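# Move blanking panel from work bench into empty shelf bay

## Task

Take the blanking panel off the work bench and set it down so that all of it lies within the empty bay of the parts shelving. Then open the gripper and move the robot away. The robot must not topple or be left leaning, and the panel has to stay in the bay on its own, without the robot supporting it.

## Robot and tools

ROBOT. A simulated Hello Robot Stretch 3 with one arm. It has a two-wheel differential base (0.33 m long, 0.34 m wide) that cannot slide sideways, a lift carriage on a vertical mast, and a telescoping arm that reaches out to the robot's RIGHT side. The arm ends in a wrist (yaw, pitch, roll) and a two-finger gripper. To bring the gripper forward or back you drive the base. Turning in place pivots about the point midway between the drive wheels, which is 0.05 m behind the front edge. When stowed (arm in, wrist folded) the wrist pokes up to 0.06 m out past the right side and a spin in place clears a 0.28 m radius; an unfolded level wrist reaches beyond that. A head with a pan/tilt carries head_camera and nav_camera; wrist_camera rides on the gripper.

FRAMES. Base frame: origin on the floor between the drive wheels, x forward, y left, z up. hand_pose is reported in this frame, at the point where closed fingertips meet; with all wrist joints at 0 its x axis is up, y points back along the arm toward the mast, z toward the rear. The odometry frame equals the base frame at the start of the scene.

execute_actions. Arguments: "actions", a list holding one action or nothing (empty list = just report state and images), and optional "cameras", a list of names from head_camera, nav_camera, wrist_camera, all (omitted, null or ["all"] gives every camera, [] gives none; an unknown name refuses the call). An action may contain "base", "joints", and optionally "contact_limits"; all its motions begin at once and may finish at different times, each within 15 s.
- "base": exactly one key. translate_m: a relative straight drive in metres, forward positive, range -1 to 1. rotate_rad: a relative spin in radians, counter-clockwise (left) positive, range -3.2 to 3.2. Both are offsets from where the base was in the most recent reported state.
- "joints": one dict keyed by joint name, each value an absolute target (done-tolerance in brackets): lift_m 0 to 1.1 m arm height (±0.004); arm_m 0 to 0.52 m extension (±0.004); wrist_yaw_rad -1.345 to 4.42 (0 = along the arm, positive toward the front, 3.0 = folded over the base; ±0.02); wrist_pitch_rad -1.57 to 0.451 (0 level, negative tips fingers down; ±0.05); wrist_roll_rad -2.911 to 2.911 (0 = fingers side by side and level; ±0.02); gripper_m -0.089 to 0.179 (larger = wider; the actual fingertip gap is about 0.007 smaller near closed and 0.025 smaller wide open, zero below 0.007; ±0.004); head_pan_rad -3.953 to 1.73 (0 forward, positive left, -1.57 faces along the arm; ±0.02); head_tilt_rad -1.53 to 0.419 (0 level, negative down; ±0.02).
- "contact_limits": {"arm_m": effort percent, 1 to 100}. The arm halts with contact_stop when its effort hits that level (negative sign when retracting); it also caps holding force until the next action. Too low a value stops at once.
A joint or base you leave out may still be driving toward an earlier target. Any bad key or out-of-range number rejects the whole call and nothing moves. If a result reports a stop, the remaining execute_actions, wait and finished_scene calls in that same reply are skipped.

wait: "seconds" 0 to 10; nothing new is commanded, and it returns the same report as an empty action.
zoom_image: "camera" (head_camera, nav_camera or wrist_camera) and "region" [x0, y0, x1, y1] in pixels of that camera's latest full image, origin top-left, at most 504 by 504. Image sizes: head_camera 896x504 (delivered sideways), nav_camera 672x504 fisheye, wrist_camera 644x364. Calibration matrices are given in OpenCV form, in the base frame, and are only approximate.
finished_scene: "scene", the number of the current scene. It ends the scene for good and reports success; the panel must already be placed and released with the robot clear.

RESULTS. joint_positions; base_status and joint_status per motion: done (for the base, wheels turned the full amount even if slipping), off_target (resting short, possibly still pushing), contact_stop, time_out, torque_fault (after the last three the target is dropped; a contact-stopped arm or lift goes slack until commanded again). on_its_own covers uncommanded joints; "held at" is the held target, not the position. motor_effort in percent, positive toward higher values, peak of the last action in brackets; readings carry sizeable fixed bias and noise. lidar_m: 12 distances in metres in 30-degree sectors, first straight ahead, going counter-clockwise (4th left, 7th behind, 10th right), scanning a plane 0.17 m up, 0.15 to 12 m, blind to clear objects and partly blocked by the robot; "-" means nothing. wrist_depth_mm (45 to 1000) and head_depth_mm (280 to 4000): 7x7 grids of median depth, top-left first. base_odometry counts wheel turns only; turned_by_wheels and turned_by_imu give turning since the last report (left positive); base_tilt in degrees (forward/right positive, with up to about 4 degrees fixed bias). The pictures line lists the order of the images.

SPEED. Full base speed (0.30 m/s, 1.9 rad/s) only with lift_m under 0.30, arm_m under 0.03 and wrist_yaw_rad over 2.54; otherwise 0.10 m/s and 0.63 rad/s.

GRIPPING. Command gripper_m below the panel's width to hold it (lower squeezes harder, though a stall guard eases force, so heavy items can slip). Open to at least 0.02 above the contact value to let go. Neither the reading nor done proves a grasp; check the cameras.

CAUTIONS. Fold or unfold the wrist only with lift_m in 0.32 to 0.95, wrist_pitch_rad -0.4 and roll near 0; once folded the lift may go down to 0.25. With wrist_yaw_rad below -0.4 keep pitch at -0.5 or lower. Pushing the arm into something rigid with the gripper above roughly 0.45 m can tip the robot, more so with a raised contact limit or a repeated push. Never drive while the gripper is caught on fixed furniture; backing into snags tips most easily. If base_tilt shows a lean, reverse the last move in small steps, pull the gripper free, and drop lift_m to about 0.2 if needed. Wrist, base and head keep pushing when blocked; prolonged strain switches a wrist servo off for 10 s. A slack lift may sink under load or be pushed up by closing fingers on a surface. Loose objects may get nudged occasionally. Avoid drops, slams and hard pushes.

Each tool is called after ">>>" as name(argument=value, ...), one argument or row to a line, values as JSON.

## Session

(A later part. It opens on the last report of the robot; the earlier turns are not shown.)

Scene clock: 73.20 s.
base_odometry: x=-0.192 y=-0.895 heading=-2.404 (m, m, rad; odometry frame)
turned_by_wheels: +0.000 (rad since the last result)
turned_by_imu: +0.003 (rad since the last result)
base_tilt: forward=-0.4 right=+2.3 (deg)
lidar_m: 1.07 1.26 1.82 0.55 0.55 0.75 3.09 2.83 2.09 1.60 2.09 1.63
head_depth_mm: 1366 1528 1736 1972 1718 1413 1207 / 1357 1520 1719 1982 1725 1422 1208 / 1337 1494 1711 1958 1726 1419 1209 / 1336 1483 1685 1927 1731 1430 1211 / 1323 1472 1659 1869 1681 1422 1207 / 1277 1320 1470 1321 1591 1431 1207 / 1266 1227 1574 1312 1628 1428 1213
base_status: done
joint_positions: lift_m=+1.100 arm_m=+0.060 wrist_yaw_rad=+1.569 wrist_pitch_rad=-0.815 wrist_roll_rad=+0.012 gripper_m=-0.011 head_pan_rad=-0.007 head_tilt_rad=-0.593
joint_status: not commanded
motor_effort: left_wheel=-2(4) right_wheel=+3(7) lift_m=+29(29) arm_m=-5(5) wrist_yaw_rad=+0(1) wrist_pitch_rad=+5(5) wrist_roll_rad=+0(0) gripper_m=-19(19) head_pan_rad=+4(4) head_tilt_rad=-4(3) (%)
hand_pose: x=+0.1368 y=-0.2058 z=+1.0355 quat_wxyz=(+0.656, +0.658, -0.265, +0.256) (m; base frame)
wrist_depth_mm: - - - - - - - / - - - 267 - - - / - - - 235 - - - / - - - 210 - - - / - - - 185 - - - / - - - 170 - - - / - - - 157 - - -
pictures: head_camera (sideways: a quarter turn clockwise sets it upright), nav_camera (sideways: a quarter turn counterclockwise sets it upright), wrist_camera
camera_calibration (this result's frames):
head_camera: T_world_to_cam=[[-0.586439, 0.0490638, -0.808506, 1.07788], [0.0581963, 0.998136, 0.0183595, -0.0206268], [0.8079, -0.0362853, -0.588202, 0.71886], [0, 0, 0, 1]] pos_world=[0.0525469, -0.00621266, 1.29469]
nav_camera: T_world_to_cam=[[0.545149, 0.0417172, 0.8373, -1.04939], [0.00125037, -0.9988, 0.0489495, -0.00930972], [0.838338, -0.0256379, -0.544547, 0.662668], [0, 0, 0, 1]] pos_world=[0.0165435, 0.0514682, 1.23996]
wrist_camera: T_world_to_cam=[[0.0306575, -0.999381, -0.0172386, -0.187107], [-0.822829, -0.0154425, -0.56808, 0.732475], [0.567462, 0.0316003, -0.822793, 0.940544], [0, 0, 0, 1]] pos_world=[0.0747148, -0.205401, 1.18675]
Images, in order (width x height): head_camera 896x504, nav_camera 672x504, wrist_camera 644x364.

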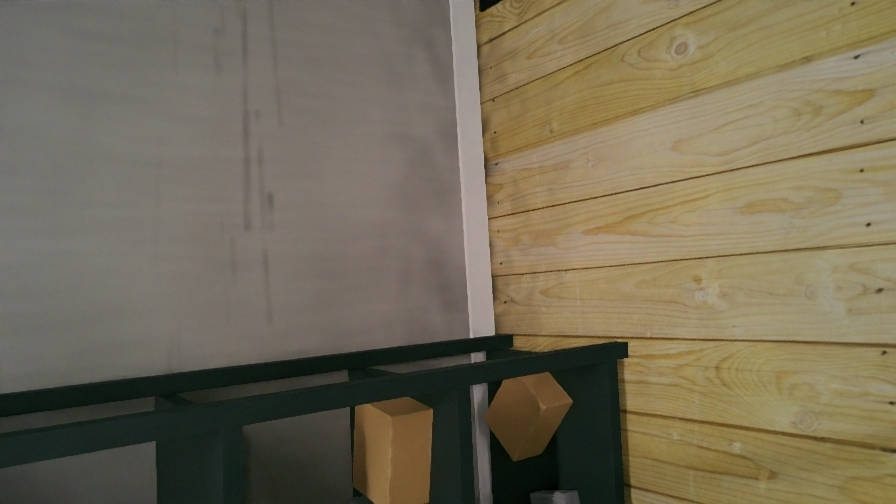

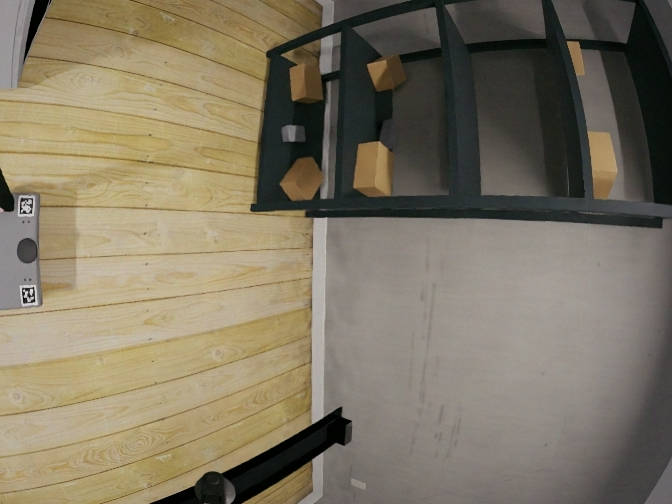

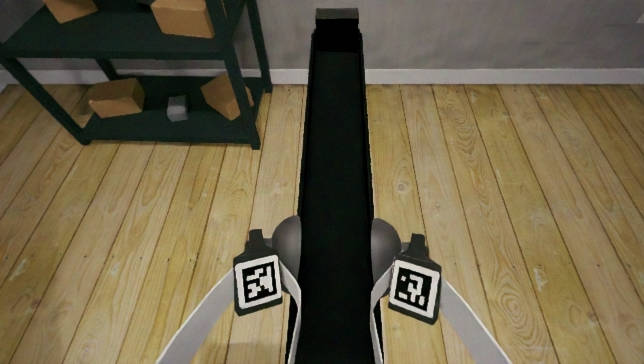

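>>> execute_actions(
  actions=[
    {"base":{"rotate_rad":0.7},"joints":{"arm_m":0.04}},
  ],
  cameras=[],
)

>>> execute_actions(
  actions=[
    {"base":{"translate_m":0.77},"joints":{"head_pan_rad":-1.2}},
  ],
  cameras=[],
)

>>> execute_actions(
  actions=[
    {"base":{"rotate_rad":0.86}},
  ],
  cameras=[],
)

>>> execute_actions(
  actions=[
    {"joints":{"arm_m":0.23}},
  ],
)

Scene clock: 78.23 s.
base_odometry: x=-0.192 y=-0.895 heading=-1.705 (m, m, rad; odometry frame)
turned_by_wheels: +0.700 (rad since the last result)
turned_by_imu: +0.712 (rad since the last result)
base_tilt: forward=-0.2 right=+2.5 (deg)
lidar_m: 1.47 1.76 0.55 0.59 0.93 2.46 2.46 1.61 1.60 1.92 1.58 1.07
head_depth_mm: 1363 1197 1604 1279 1568 1414 1203 / 1443 1320 1660 1454 1621 1416 1202 / 1537 1479 1676 1914 1678 1421 1210 / 1614 1747 1680 1917 1729 1417 1204 / 1743 1466 2102 2137 1732 1423 1211 / 1908 2144 2407 2226 1734 1425 1206 / 1851 1962 2158 2187 1746 1430 1213
base_status: done
joint_positions: lift_m=+1.100 arm_m=+0.040 wrist_yaw_rad=+1.569 wrist_pitch_rad=-0.816 wrist_roll_rad=+0.012 gripper_m=-0.011 head_pan_rad=-0.007 head_tilt_rad=-0.593
joint_status: all done
motor_effort: left_wheel=-1(5) right_wheel=+3(8) lift_m=+29(28) arm_m=-5(7) wrist_yaw_rad=+1(1) wrist_pitch_rad=+5(5) wrist_roll_rad=+0(0) gripper_m=-19(19) head_pan_rad=+4(4) head_tilt_rad=-4(4) (%)
hand_pose: x=+0.1367 y=-0.1858 z=+1.0354 quat_wxyz=(+0.656, +0.658, -0.265, +0.256) (m; base frame)
wrist_depth_mm: - - - - - - - / - - - 265 - - - / - - - 233 - - - / - - - 210 - - - / - - - 186 - - - / 817 - - 170 - - - / 797 - - 157 - - -
pictures: none
No camera images: the call's "cameras" was empty. Leave "cameras" out to get every camera's image.

Scene clock: 87.33 s.
base_odometry: x=-0.295 y=-1.658 heading=-1.705 (m, m, rad; odometry frame)
turned_by_wheels: +0.000 (rad since the last result)
turned_by_imu: +0.002 (rad since the last result)
base_tilt: forward=-0.4 right=+2.6 (deg)
lidar_m: 0.71 1.26 1.25 0.87 0.72 0.72 3.07 2.15 2.31 0.57 0.57 0.71
head_depth_mm: 1185 1360 1598 - - 1403 1133 / 1105 1250 1449 - - 1420 1158 / 1010 1135 1284 - - 298 1178 / 479 538 - - 1516 297 1160 / 910 1011 918 1286 952 308 1133 / 802 891 700 575 879 320 1139 / 815 893 703 552 984 324 1072
base_status: done
joint_positions: lift_m=+1.100 arm_m=+0.040 wrist_yaw_rad=+1.569 wrist_pitch_rad=-0.816 wrist_roll_rad=+0.012 gripper_m=-0.011 head_pan_rad=-1.193 head_tilt_rad=-0.593
joint_status: all done
motor_effort: left_wheel=-3(4) right_wheel=+4(8) lift_m=+30(29) arm_m=-5(5) wrist_yaw_rad=+1(1) wrist_pitch_rad=+6(5) wrist_roll_rad=+0(0) gripper_m=-20(19) head_pan_rad=-4(50) head_tilt_rad=-4(3) (%)
hand_pose: x=+0.1367 y=-0.1858 z=+1.0354 quat_wxyz=(+0.656, +0.658, -0.265, +0.256) (m; base frame)
wrist_depth_mm: - - - 380 356 345 341 / - - - 267 961 313 295 / - - - 234 841 810 270 / - - - 210 770 665 729 / - - - 186 686 592 808 / - - - 169 - 618 962 / - - - 157 - 585 459
pictures: none
No camera images: the call's "cameras" was empty. Leave "cameras" out to get every camera's image.

Scene clock: 89.63 s.
base_odometry: x=-0.295 y=-1.658 heading=-0.845 (m, m, rad; odometry frame)
turned_by_wheels: +0.860 (rad since the last result)
turned_by_imu: +0.875 (rad since the last result)
base_tilt: forward=-0.5 right=+2.4 (deg)
lidar_m: 1.26 1.02 0.75 0.72 3.54 2.19 2.15 1.40 0.57 0.65 0.71 0.73
head_depth_mm: 784 868 687 - - 812 1063 / 807 882 691 - - 827 1084 / 829 910 772 - - 298 1109 / 854 941 - - 1032 298 1155 / 881 955 759 1037 1005 308 1184 / 883 953 698 1340 1014 320 1192 / 940 1059 703 1445 1570 324 1213
base_status: done
joint_positions: lift_m=+1.100 arm_m=+0.040 wrist_yaw_rad=+1.569 wrist_pitch_rad=-0.816 wrist_roll_rad=+0.012 gripper_m=-0.011 head_pan_rad=-1.193 head_tilt_rad=-0.593
joint_status: not commanded
motor_effort: left_wheel=-3(6) right_wheel=+4(8) lift_m=+29(28) arm_m=-5(5) wrist_yaw_rad=+0(2) wrist_pitch_rad=+6(6) wrist_roll_rad=+0(0) gripper_m=-19(19) head_pan_rad=-4(4) head_tilt_rad=-3(4) (%)
hand_pose: x=+0.1367 y=-0.1858 z=+1.0354 quat_wxyz=(+0.656, +0.658, -0.265, +0.256) (m; base frame)
wrist_depth_mm: - - - - - - 359 / - - - 267 - - 912 / - - - 233 - - 933 / - - - 210 - 764 745 / - - - 185 - 671 609 / - - - 170 - 617 601 / - - - 157 - 578 575
pictures: none
No camera images: the call's "cameras" was empty. Leave "cameras" out to get every camera's image.

Scene clock: 92.27 s.
base_odometry: x=-0.295 y=-1.658 heading=-0.845 (m, m, rad; odometry frame)
turned_by_wheels: +0.000 (rad since the last result)
turned_by_imu: +0.000 (rad since the last result)
base_tilt: forward=-0.4 right=+2.3 (deg)
lidar_m: 1.25 1.02 0.75 0.72 3.57 2.18 2.15 1.40 0.57 0.65 0.71 0.72
head_depth_mm: 782 848 - 519 868 807 1083 / 806 865 731 523 1003 848 1137 / 830 896 730 452 1007 870 1131 / 853 938 695 573 1004 897 1160 / 881 954 698 574 995 1226 1178 / 883 957 699 600 1012 1270 1190 / 939 1062 700 1435 1567 1160 1212
base_status: not commanded
joint_positions: lift_m=+1.100 arm_m=+0.230 wrist_yaw_rad=+1.569 wrist_pitch_rad=-0.816 wrist_roll_rad=+0.012 gripper_m=-0.011 head_pan_rad=-1.193 head_tilt_rad=-0.593
joint_status: all done
motor_effort: left_wheel=-2(3) right_wheel=+4(3) lift_m=+29(29) arm_m=+6(3) wrist_yaw_rad=+1(1) wrist_pitch_rad=+6(5) wrist_roll_rad=+0(0) gripper_m=-19(19) head_pan_rad=-4(4) head_tilt_rad=-4(4) (%)
hand_pose: x=+0.1367 y=-0.3751 z=+1.0354 quat_wxyz=(+0.656, +0.658, -0.265, +0.256) (m; base frame)
wrist_depth_mm: - - - - 459 344 335 / - - - 265 550 294 290 / - - - 232 - 256 257 / - - - 208 772 229 229 / - - - 186 708 211 205 / - - - 169 - 194 188 / - - - 157 567 177 172
pictures: head_camera (sideways: a quarter turn clockwise sets it upright), nav_camera (sideways: a quarter turn counterclockwise sets it upright), wrist_camera
camera_calibration (this result's frames):
head_camera: T_world_to_cam=[[-0.174589, 0.561999, -0.808502, 1.07537], [0.947032, 0.320614, 0.0183592, -0.0260484], [0.269535, -0.762472, -0.588207, 0.722151], [0, 0, 0, 1]] pos_world=[0.0177709, -0.0453839, 1.29469]
nav_camera: T_world_to_cam=[[0.243241, -0.48966, 0.837297, -1.04754], [-0.92534, -0.375966, 0.0489495, -0.00365743], [0.290826, -0.786691, -0.544553, 0.666014], [0, 0, 0, 1]] pos_world=[0.0577258, 0.00963385, 1.23996]
wrist_camera: T_world_to_cam=[[0.0306574, -0.999381, -0.017245, -0.356269], [-0.823053, -0.0154512, -0.567755, 0.729451], [0.567137, 0.0315994, -0.823017, 0.946163], [0, 0, 0, 1]] pos_world=[0.0746944, -0.374676, 1.18671]
Images, in order (width x height): head_camera 896x504, nav_camera 672x504, wrist_camera 644x364.

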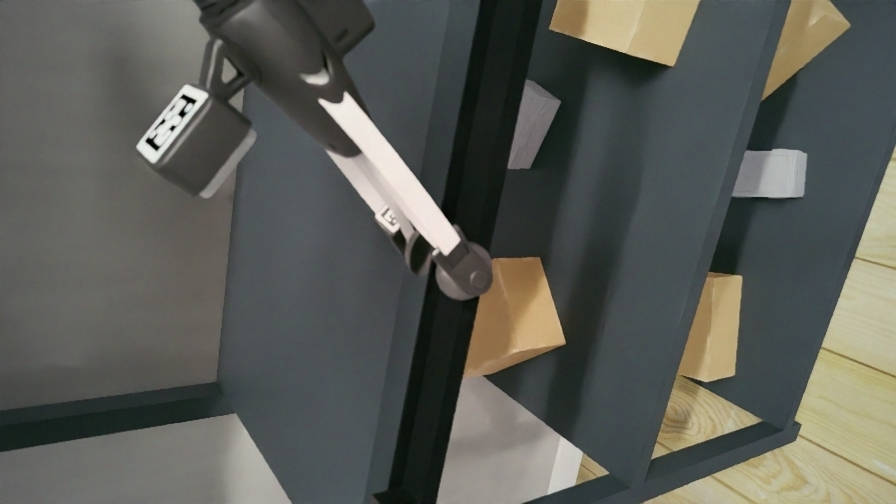

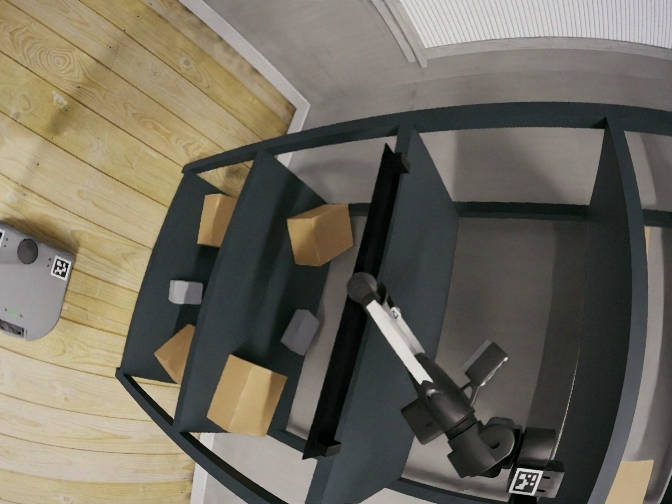

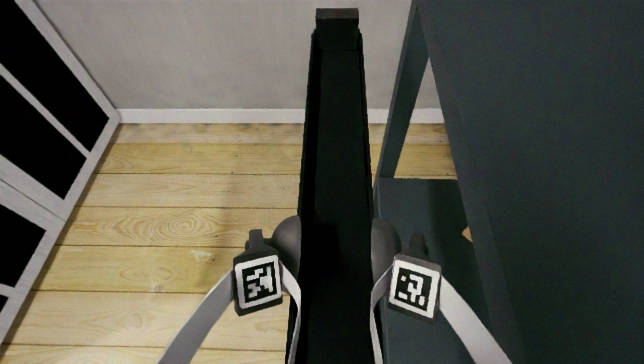

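>>> execute_actions(
  actions=[
    {"joints":{"arm_m":0.49},"contact_limits":{"arm_m":15}},
  ],
  cameras=["wrist_camera"],
)

>>> execute_actions(
  actions=[
    {"joints":{"lift_m":1.084}},
  ],
  cameras=[],
)

>>> execute_actions(
  actions=[
    {"joints":{"gripper_m":0.09}},
  ],
  cameras=[],
)

>>> execute_actions(
  actions=[
    {"joints":{"lift_m":1.1,"wrist_pitch_rad":-0.4}},
  ],
  cameras=[],
)

>>> execute_actions(
  actions=[
    {"joints":{"arm_m":0.2}},
  ],
  cameras=[],
)

>>> execute_actions(
  actions=[
    {"base":{"translate_m":-0.45},"joints":{"head_pan_rad":-0.9,"arm_m":0.02}},
  ],
)

Scene clock: 98.70 s.
base_odometry: x=-0.295 y=-1.658 heading=-0.845 (m, m, rad; odometry frame)
turned_by_wheels: +0.000 (rad since the last result)
turned_by_imu: +0.000 (rad since the last result)
base_tilt: forward=-0.3 right=+2.5 (deg)
lidar_m: 1.25 1.02 0.74 0.72 3.54 2.18 2.14 1.40 0.57 0.64 0.71 0.72
head_depth_mm: 777 892 634 543 944 807 1086 / 798 877 647 569 1003 848 1135 / 826 908 635 572 1006 872 1133 / 853 940 662 1033 1010 898 1157 / 879 951 671 1034 990 1226 1183 / 884 954 698 1334 1015 1276 1196 / 935 1060 699 1442 1560 1158 1216
base_status: not commanded
joint_positions: lift_m=+1.100 arm_m=+0.490 wrist_yaw_rad=+1.569 wrist_pitch_rad=-0.816 wrist_roll_rad=+0.012 gripper_m=-0.011 head_pan_rad=-1.193 head_tilt_rad=-0.593
joint_status: all done
motor_effort: left_wheel=-2(3) right_wheel=+3(3) lift_m=+29(28) arm_m=+6(9) wrist_yaw_rad=+2(0) wrist_pitch_rad=+5(5) wrist_roll_rad=+0(0) gripper_m=-19(19) head_pan_rad=-4(4) head_tilt_rad=-4(4) (%)
contact_limits: arm_m 15 (drawing in: default 32, maximum 52; extending or still: default 44, maximum 72)
hand_pose: x=+0.1367 y=-0.6351 z=+1.0354 quat_wxyz=(+0.656, +0.658, -0.265, +0.256) (m; base frame)
wrist_depth_mm: - - 365 336 343 340 337 / - - 303 268 296 294 287 / - - 265 234 261 258 254 / - 246 235 209 230 230 226 / - 214 211 185 212 206 204 / - 193 196 169 - 188 186 / - 177 175 156 171 173 171
pictures: wrist_camera
camera_calibration (this result's frames):
wrist_camera: T_world_to_cam=[[0.0306569, -0.999381, -0.0172451, -0.616109], [-0.823052, -0.0154508, -0.567755, 0.725434], [0.567137, 0.0315992, -0.823017, 0.954379], [0, 0, 0, 1]] pos_world=[0.0746944, -0.634677, 1.18671]
Images, in order (width x height): wrist_camera 644x364.

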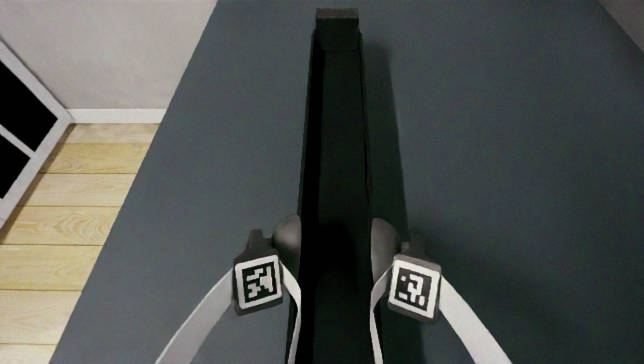

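Scene clock: 99.57 s.
base_odometry: x=-0.295 y=-1.658 heading=-0.845 (m, m, rad; odometry frame)
turned_by_wheels: +0.000 (rad since the last result)
turned_by_imu: +0.000 (rad since the last result)
base_tilt: forward=-0.3 right=+2.5 (deg)
lidar_m: 1.26 1.02 0.74 0.72 3.55 2.18 2.14 1.40 0.57 0.65 0.71 0.72
head_depth_mm: 781 897 687 544 947 804 1083 / 805 889 652 569 1004 848 1130 / 829 907 657 572 1004 874 1135 / 855 941 663 1032 1008 897 1161 / 884 953 682 1037 993 1228 1182 / 878 955 698 1333 1012 1275 1189 / 940 1063 700 1432 1565 1162 1212
base_status: not commanded
joint_positions: lift_m=+1.084 arm_m=+0.490 wrist_yaw_rad=+1.569 wrist_pitch_rad=-0.816 wrist_roll_rad=+0.012 gripper_m=-0.011 head_pan_rad=-1.193 head_tilt_rad=-0.593
joint_status: all done
motor_effort: left_wheel=-3(3) right_wheel=+3(3) lift_m=+22(28) arm_m=+6(6) wrist_yaw_rad=+2(0) wrist_pitch_rad=+5(5) wrist_roll_rad=+0(0) gripper_m=-20(20) head_pan_rad=-4(4) head_tilt_rad=-4(4) (%)
hand_pose: x=+0.1366 y=-0.6351 z=+1.0197 quat_wxyz=(+0.656, +0.658, -0.265, +0.256) (m; base frame)
wrist_depth_mm: - - 326 309 318 313 311 / - - 277 265 272 270 265 / - - 242 231 237 236 234 / - 221 215 209 213 209 209 / - 195 194 186 194 190 189 / - 178 180 170 - 173 171 / 168 162 161 156 158 158 157
pictures: none
No camera images: the call's "cameras" was empty. Leave "cameras" out to get every camera's image.

Scene clock: 101.07 s.
base_odometry: x=-0.295 y=-1.658 heading=-0.845 (m, m, rad; odometry frame)
turned_by_wheels: +0.000 (rad since the last result)
turned_by_imu: +0.000 (rad since the last result)
base_tilt: forward=-0.3 right=+2.5 (deg)
lidar_m: 1.26 1.02 0.75 0.72 3.57 2.18 2.15 1.39 0.57 0.65 0.71 0.72
head_depth_mm: 786 896 686 544 947 806 1086 / 802 888 658 568 1005 845 1129 / 827 905 634 571 1004 871 1134 / 854 941 687 1031 1006 898 1157 / 879 957 683 1032 989 1228 1178 / 879 956 700 1340 1011 1267 1196 / 938 1062 703 1439 1568 1158 1210
base_status: not commanded
joint_positions: lift_m=+1.084 arm_m=+0.490 wrist_yaw_rad=+1.569 wrist_pitch_rad=-0.816 wrist_roll_rad=+0.012 gripper_m=+0.090 head_pan_rad=-1.193 head_tilt_rad=-0.593
joint_status: all done
motor_effort: left_wheel=-2(3) right_wheel=+3(4) lift_m=+22(22) arm_m=+6(6) wrist_yaw_rad=+2(1) wrist_pitch_rad=+5(5) wrist_roll_rad=+0(0) gripper_m=+0(81) head_pan_rad=-4(3) head_tilt_rad=-4(4) (%)
hand_pose: x=+0.1367 y=-0.6351 z=+1.0197 quat_wxyz=(+0.656, +0.658, -0.265, +0.256) (m; base frame)
wrist_depth_mm: - - 324 322 319 316 310 / - - 280 271 273 270 268 / - - 242 234 238 236 234 / - 223 216 210 213 210 208 / - 194 197 191 191 190 188 / - 177 173 172 171 172 172 / 169 162 162 159 160 159 157
pictures: none
No camera images: the call's "cameras" was empty. Leave "cameras" out to get every camera's image.

Scene clock: 102.10 s.
base_odometry: x=-0.295 y=-1.658 heading=-0.845 (m, m, rad; odometry frame)
turned_by_wheels: +0.000 (rad since the last result)
turned_by_imu: +0.000 (rad since the last result)
base_tilt: forward=-0.3 right=+2.6 (deg)
lidar_m: 1.25 1.02 0.74 0.72 3.55 2.18 2.15 1.40 0.57 0.65 0.71 0.72
head_depth_mm: 773 886 688 545 943 806 1083 / 812 898 664 570 1004 847 1138 / 830 895 681 572 1007 872 1134 / 855 923 689 1032 1009 895 1162 / 880 953 684 1036 992 1225 1187 / 884 956 699 1333 1011 1275 1189 / 936 1064 704 1439 1569 1163 1211
base_status: not commanded
joint_positions: lift_m=+1.100 arm_m=+0.490 wrist_yaw_rad=+1.569 wrist_pitch_rad=-0.422 wrist_roll_rad=+0.012 gripper_m=+0.090 head_pan_rad=-1.193 head_tilt_rad=-0.593
joint_status: all done
motor_effort: left_wheel=-2(3) right_wheel=+4(3) lift_m=+27(28) arm_m=+6(6) wrist_yaw_rad=+1(1) wrist_pitch_rad=+8(7) wrist_roll_rad=+0(0) gripper_m=+0(0) head_pan_rad=-4(4) head_tilt_rad=-4(4) (%)
hand_pose: x=+0.2026 y=-0.6351 z=+1.1117 quat_wxyz=(+0.592, +0.595, -0.388, +0.380) (m; base frame)
wrist_depth_mm: - - - - - 612 376 / - - - - - 611 405 / - - - - - 501 403 / - - 470 420 416 416 400 / - - 354 324 337 333 335 / - - 273 276 280 281 278 / - - 244 240 239 241 242
pictures: none
No camera images: the call's "cameras" was empty. Leave "cameras" out to get every camera's image.

Scene clock: 105.47 s.
base_odometry: x=-0.295 y=-1.658 heading=-0.845 (m, m, rad; odometry frame)
turned_by_wheels: +0.000 (rad since the last result)
turned_by_imu: +0.000 (rad since the last result)
base_tilt: forward=-0.4 right=+2.6 (deg)
lidar_m: 1.25 1.02 0.74 0.72 3.54 2.19 2.15 1.40 0.56 0.65 0.71 0.72
head_depth_mm: 782 840 602 544 945 804 1083 / 800 888 595 569 1004 848 1131 / 810 935 626 572 1005 871 1132 / 856 938 628 1032 1010 900 1157 / 881 957 783 1035 994 1230 1181 / 882 951 701 1370 1009 1280 1194 / 938 1060 702 1452 1553 1155 1211
base_status: not commanded
joint_positions: lift_m=+1.100 arm_m=+0.200 wrist_yaw_rad=+1.569 wrist_pitch_rad=-0.421 wrist_roll_rad=+0.012 gripper_m=+0.090 head_pan_rad=-1.193 head_tilt_rad=-0.593
joint_status: all done
motor_effort: left_wheel=-3(3) right_wheel=+3(4) lift_m=+28(28) arm_m=-5(9) wrist_yaw_rad=+0(1) wrist_pitch_rad=+8(8) wrist_roll_rad=+0(0) gripper_m=+1(0) head_pan_rad=-4(4) head_tilt_rad=-3(4) (%)
hand_pose: x=+0.2026 y=-0.3458 z=+1.1118 quat_wxyz=(+0.592, +0.595, -0.388, +0.380) (m; base frame)
wrist_depth_mm: - - - - - - 734 / - - - - - - 742 / - - - - - - 726 / - - - - 546 419 419 / - - - - - 336 317 / - - - - - 278 281 / - - - - 700 263 240
pictures: none
No camera images: the call's "cameras" was empty. Leave "cameras" out to get every camera's image.

Scene clock: 110.93 s.
base_odometry: x=-0.594 y=-1.322 heading=-0.845 (m, m, rad; odometry frame)
turned_by_wheels: +0.000 (rad since the last result)
turned_by_imu: -0.002 (rad since the last result)
base_tilt: forward=-0.4 right=+2.4 (deg)
lidar_m: 1.71 1.02 0.86 3.06 2.94 1.70 1.72 1.41 1.03 0.48 0.49 0.98
head_depth_mm: 826 - - - - 1353 1203 / 875 936 - - - 808 1156 / 928 1009 658 584 - 892 1155 / 987 1040 694 1184 1072 1271 1179 / 1059 1107 737 1233 1045 1338 1206 / 1121 1123 783 1216 1080 1370 1209 / 1227 1279 1631 1287 1126 1426 1213
base_status: done
joint_positions: lift_m=+1.100 arm_m=+0.020 wrist_yaw_rad=+1.569 wrist_pitch_rad=-0.421 wrist_roll_rad=+0.012 gripper_m=+0.090 head_pan_rad=-0.907 head_tilt_rad=-0.593
joint_status: all done
motor_effort: left_wheel=-1(7) right_wheel=+3(5) lift_m=+27(28) arm_m=-5(5) wrist_yaw_rad=+0(0) wrist_pitch_rad=+8(8) wrist_roll_rad=+0(0) gripper_m=+1(0) head_pan_rad=+4(29) head_tilt_rad=-3(4) (%)
hand_pose: x=+0.2026 y=-0.1658 z=+1.1118 quat_wxyz=(+0.592, +0.595, -0.388, +0.380) (m; base frame)
wrist_depth_mm: 978 - - - - - 937 / 955 - - - - 828 812 / - - - - - 608 565 / - - - - - - 418 / - - - - - 892 365 / - - - - - 805 785 / - - - - - 686 690
pictures: head_camera (sideways: a quarter turn clockwise sets it upright), nav_camera (sideways: a quarter turn counterclockwise sets it upright), wrist_camera
camera_calibration (this result's frames):
head_camera: T_world_to_cam=[[-0.326157, 0.489842, -0.808502, 1.07629], [0.817983, 0.57495, 0.0183592, -0.0252611], [0.473841, -0.655353, -0.588207, 0.720904], [0, 0, 0, 1]] pos_world=[0.0301095, -0.0402424, 1.29469]
nav_camera: T_world_to_cam=[[0.371593, -0.401064, 0.837297, -1.04832], [-0.781545, -0.621925, 0.0489495, -0.00453458], [0.501104, -0.672575, -0.544553, 0.664732], [0, 0, 0, 1]] pos_world=[0.0529055, 0.0238177, 1.23996]
wrist_camera: T_world_to_cam=[[0.0355082, -0.999364, -0.00336594, -0.16421], [-0.541576, -0.0164118, -0.840491, 1.07638], [0.839901, 0.0316673, -0.541814, 0.597135], [0, 0, 0, 1]] pos_world=[0.0872355, -0.16535, 1.22767]
Images, in order (width x height): head_camera 896x504, nav_camera 672x504, wrist_camera 644x364.

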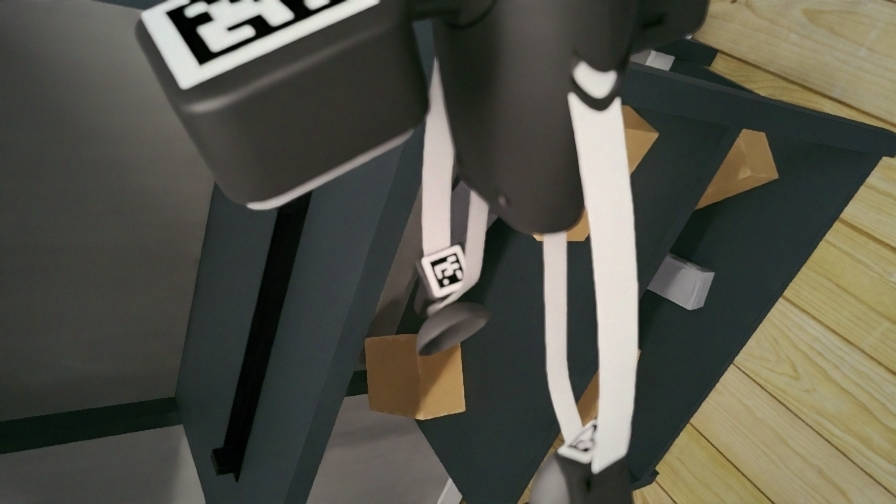

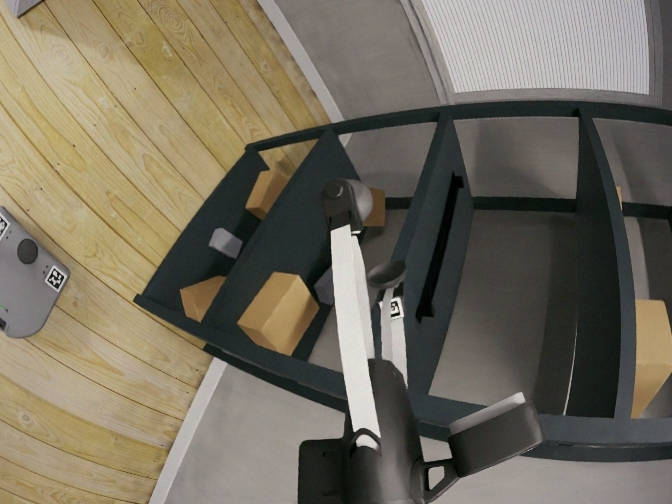

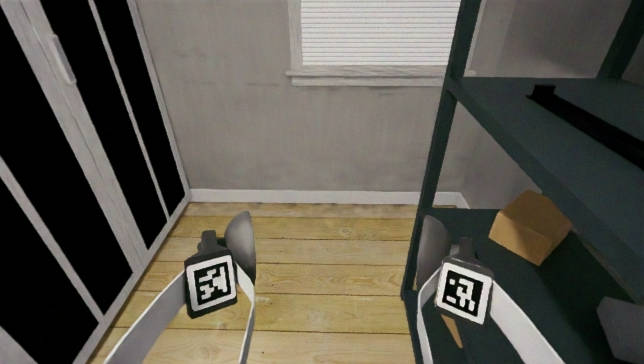

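>>> finished_scene(
  scene=2,
)

The scene is finished: the task was done.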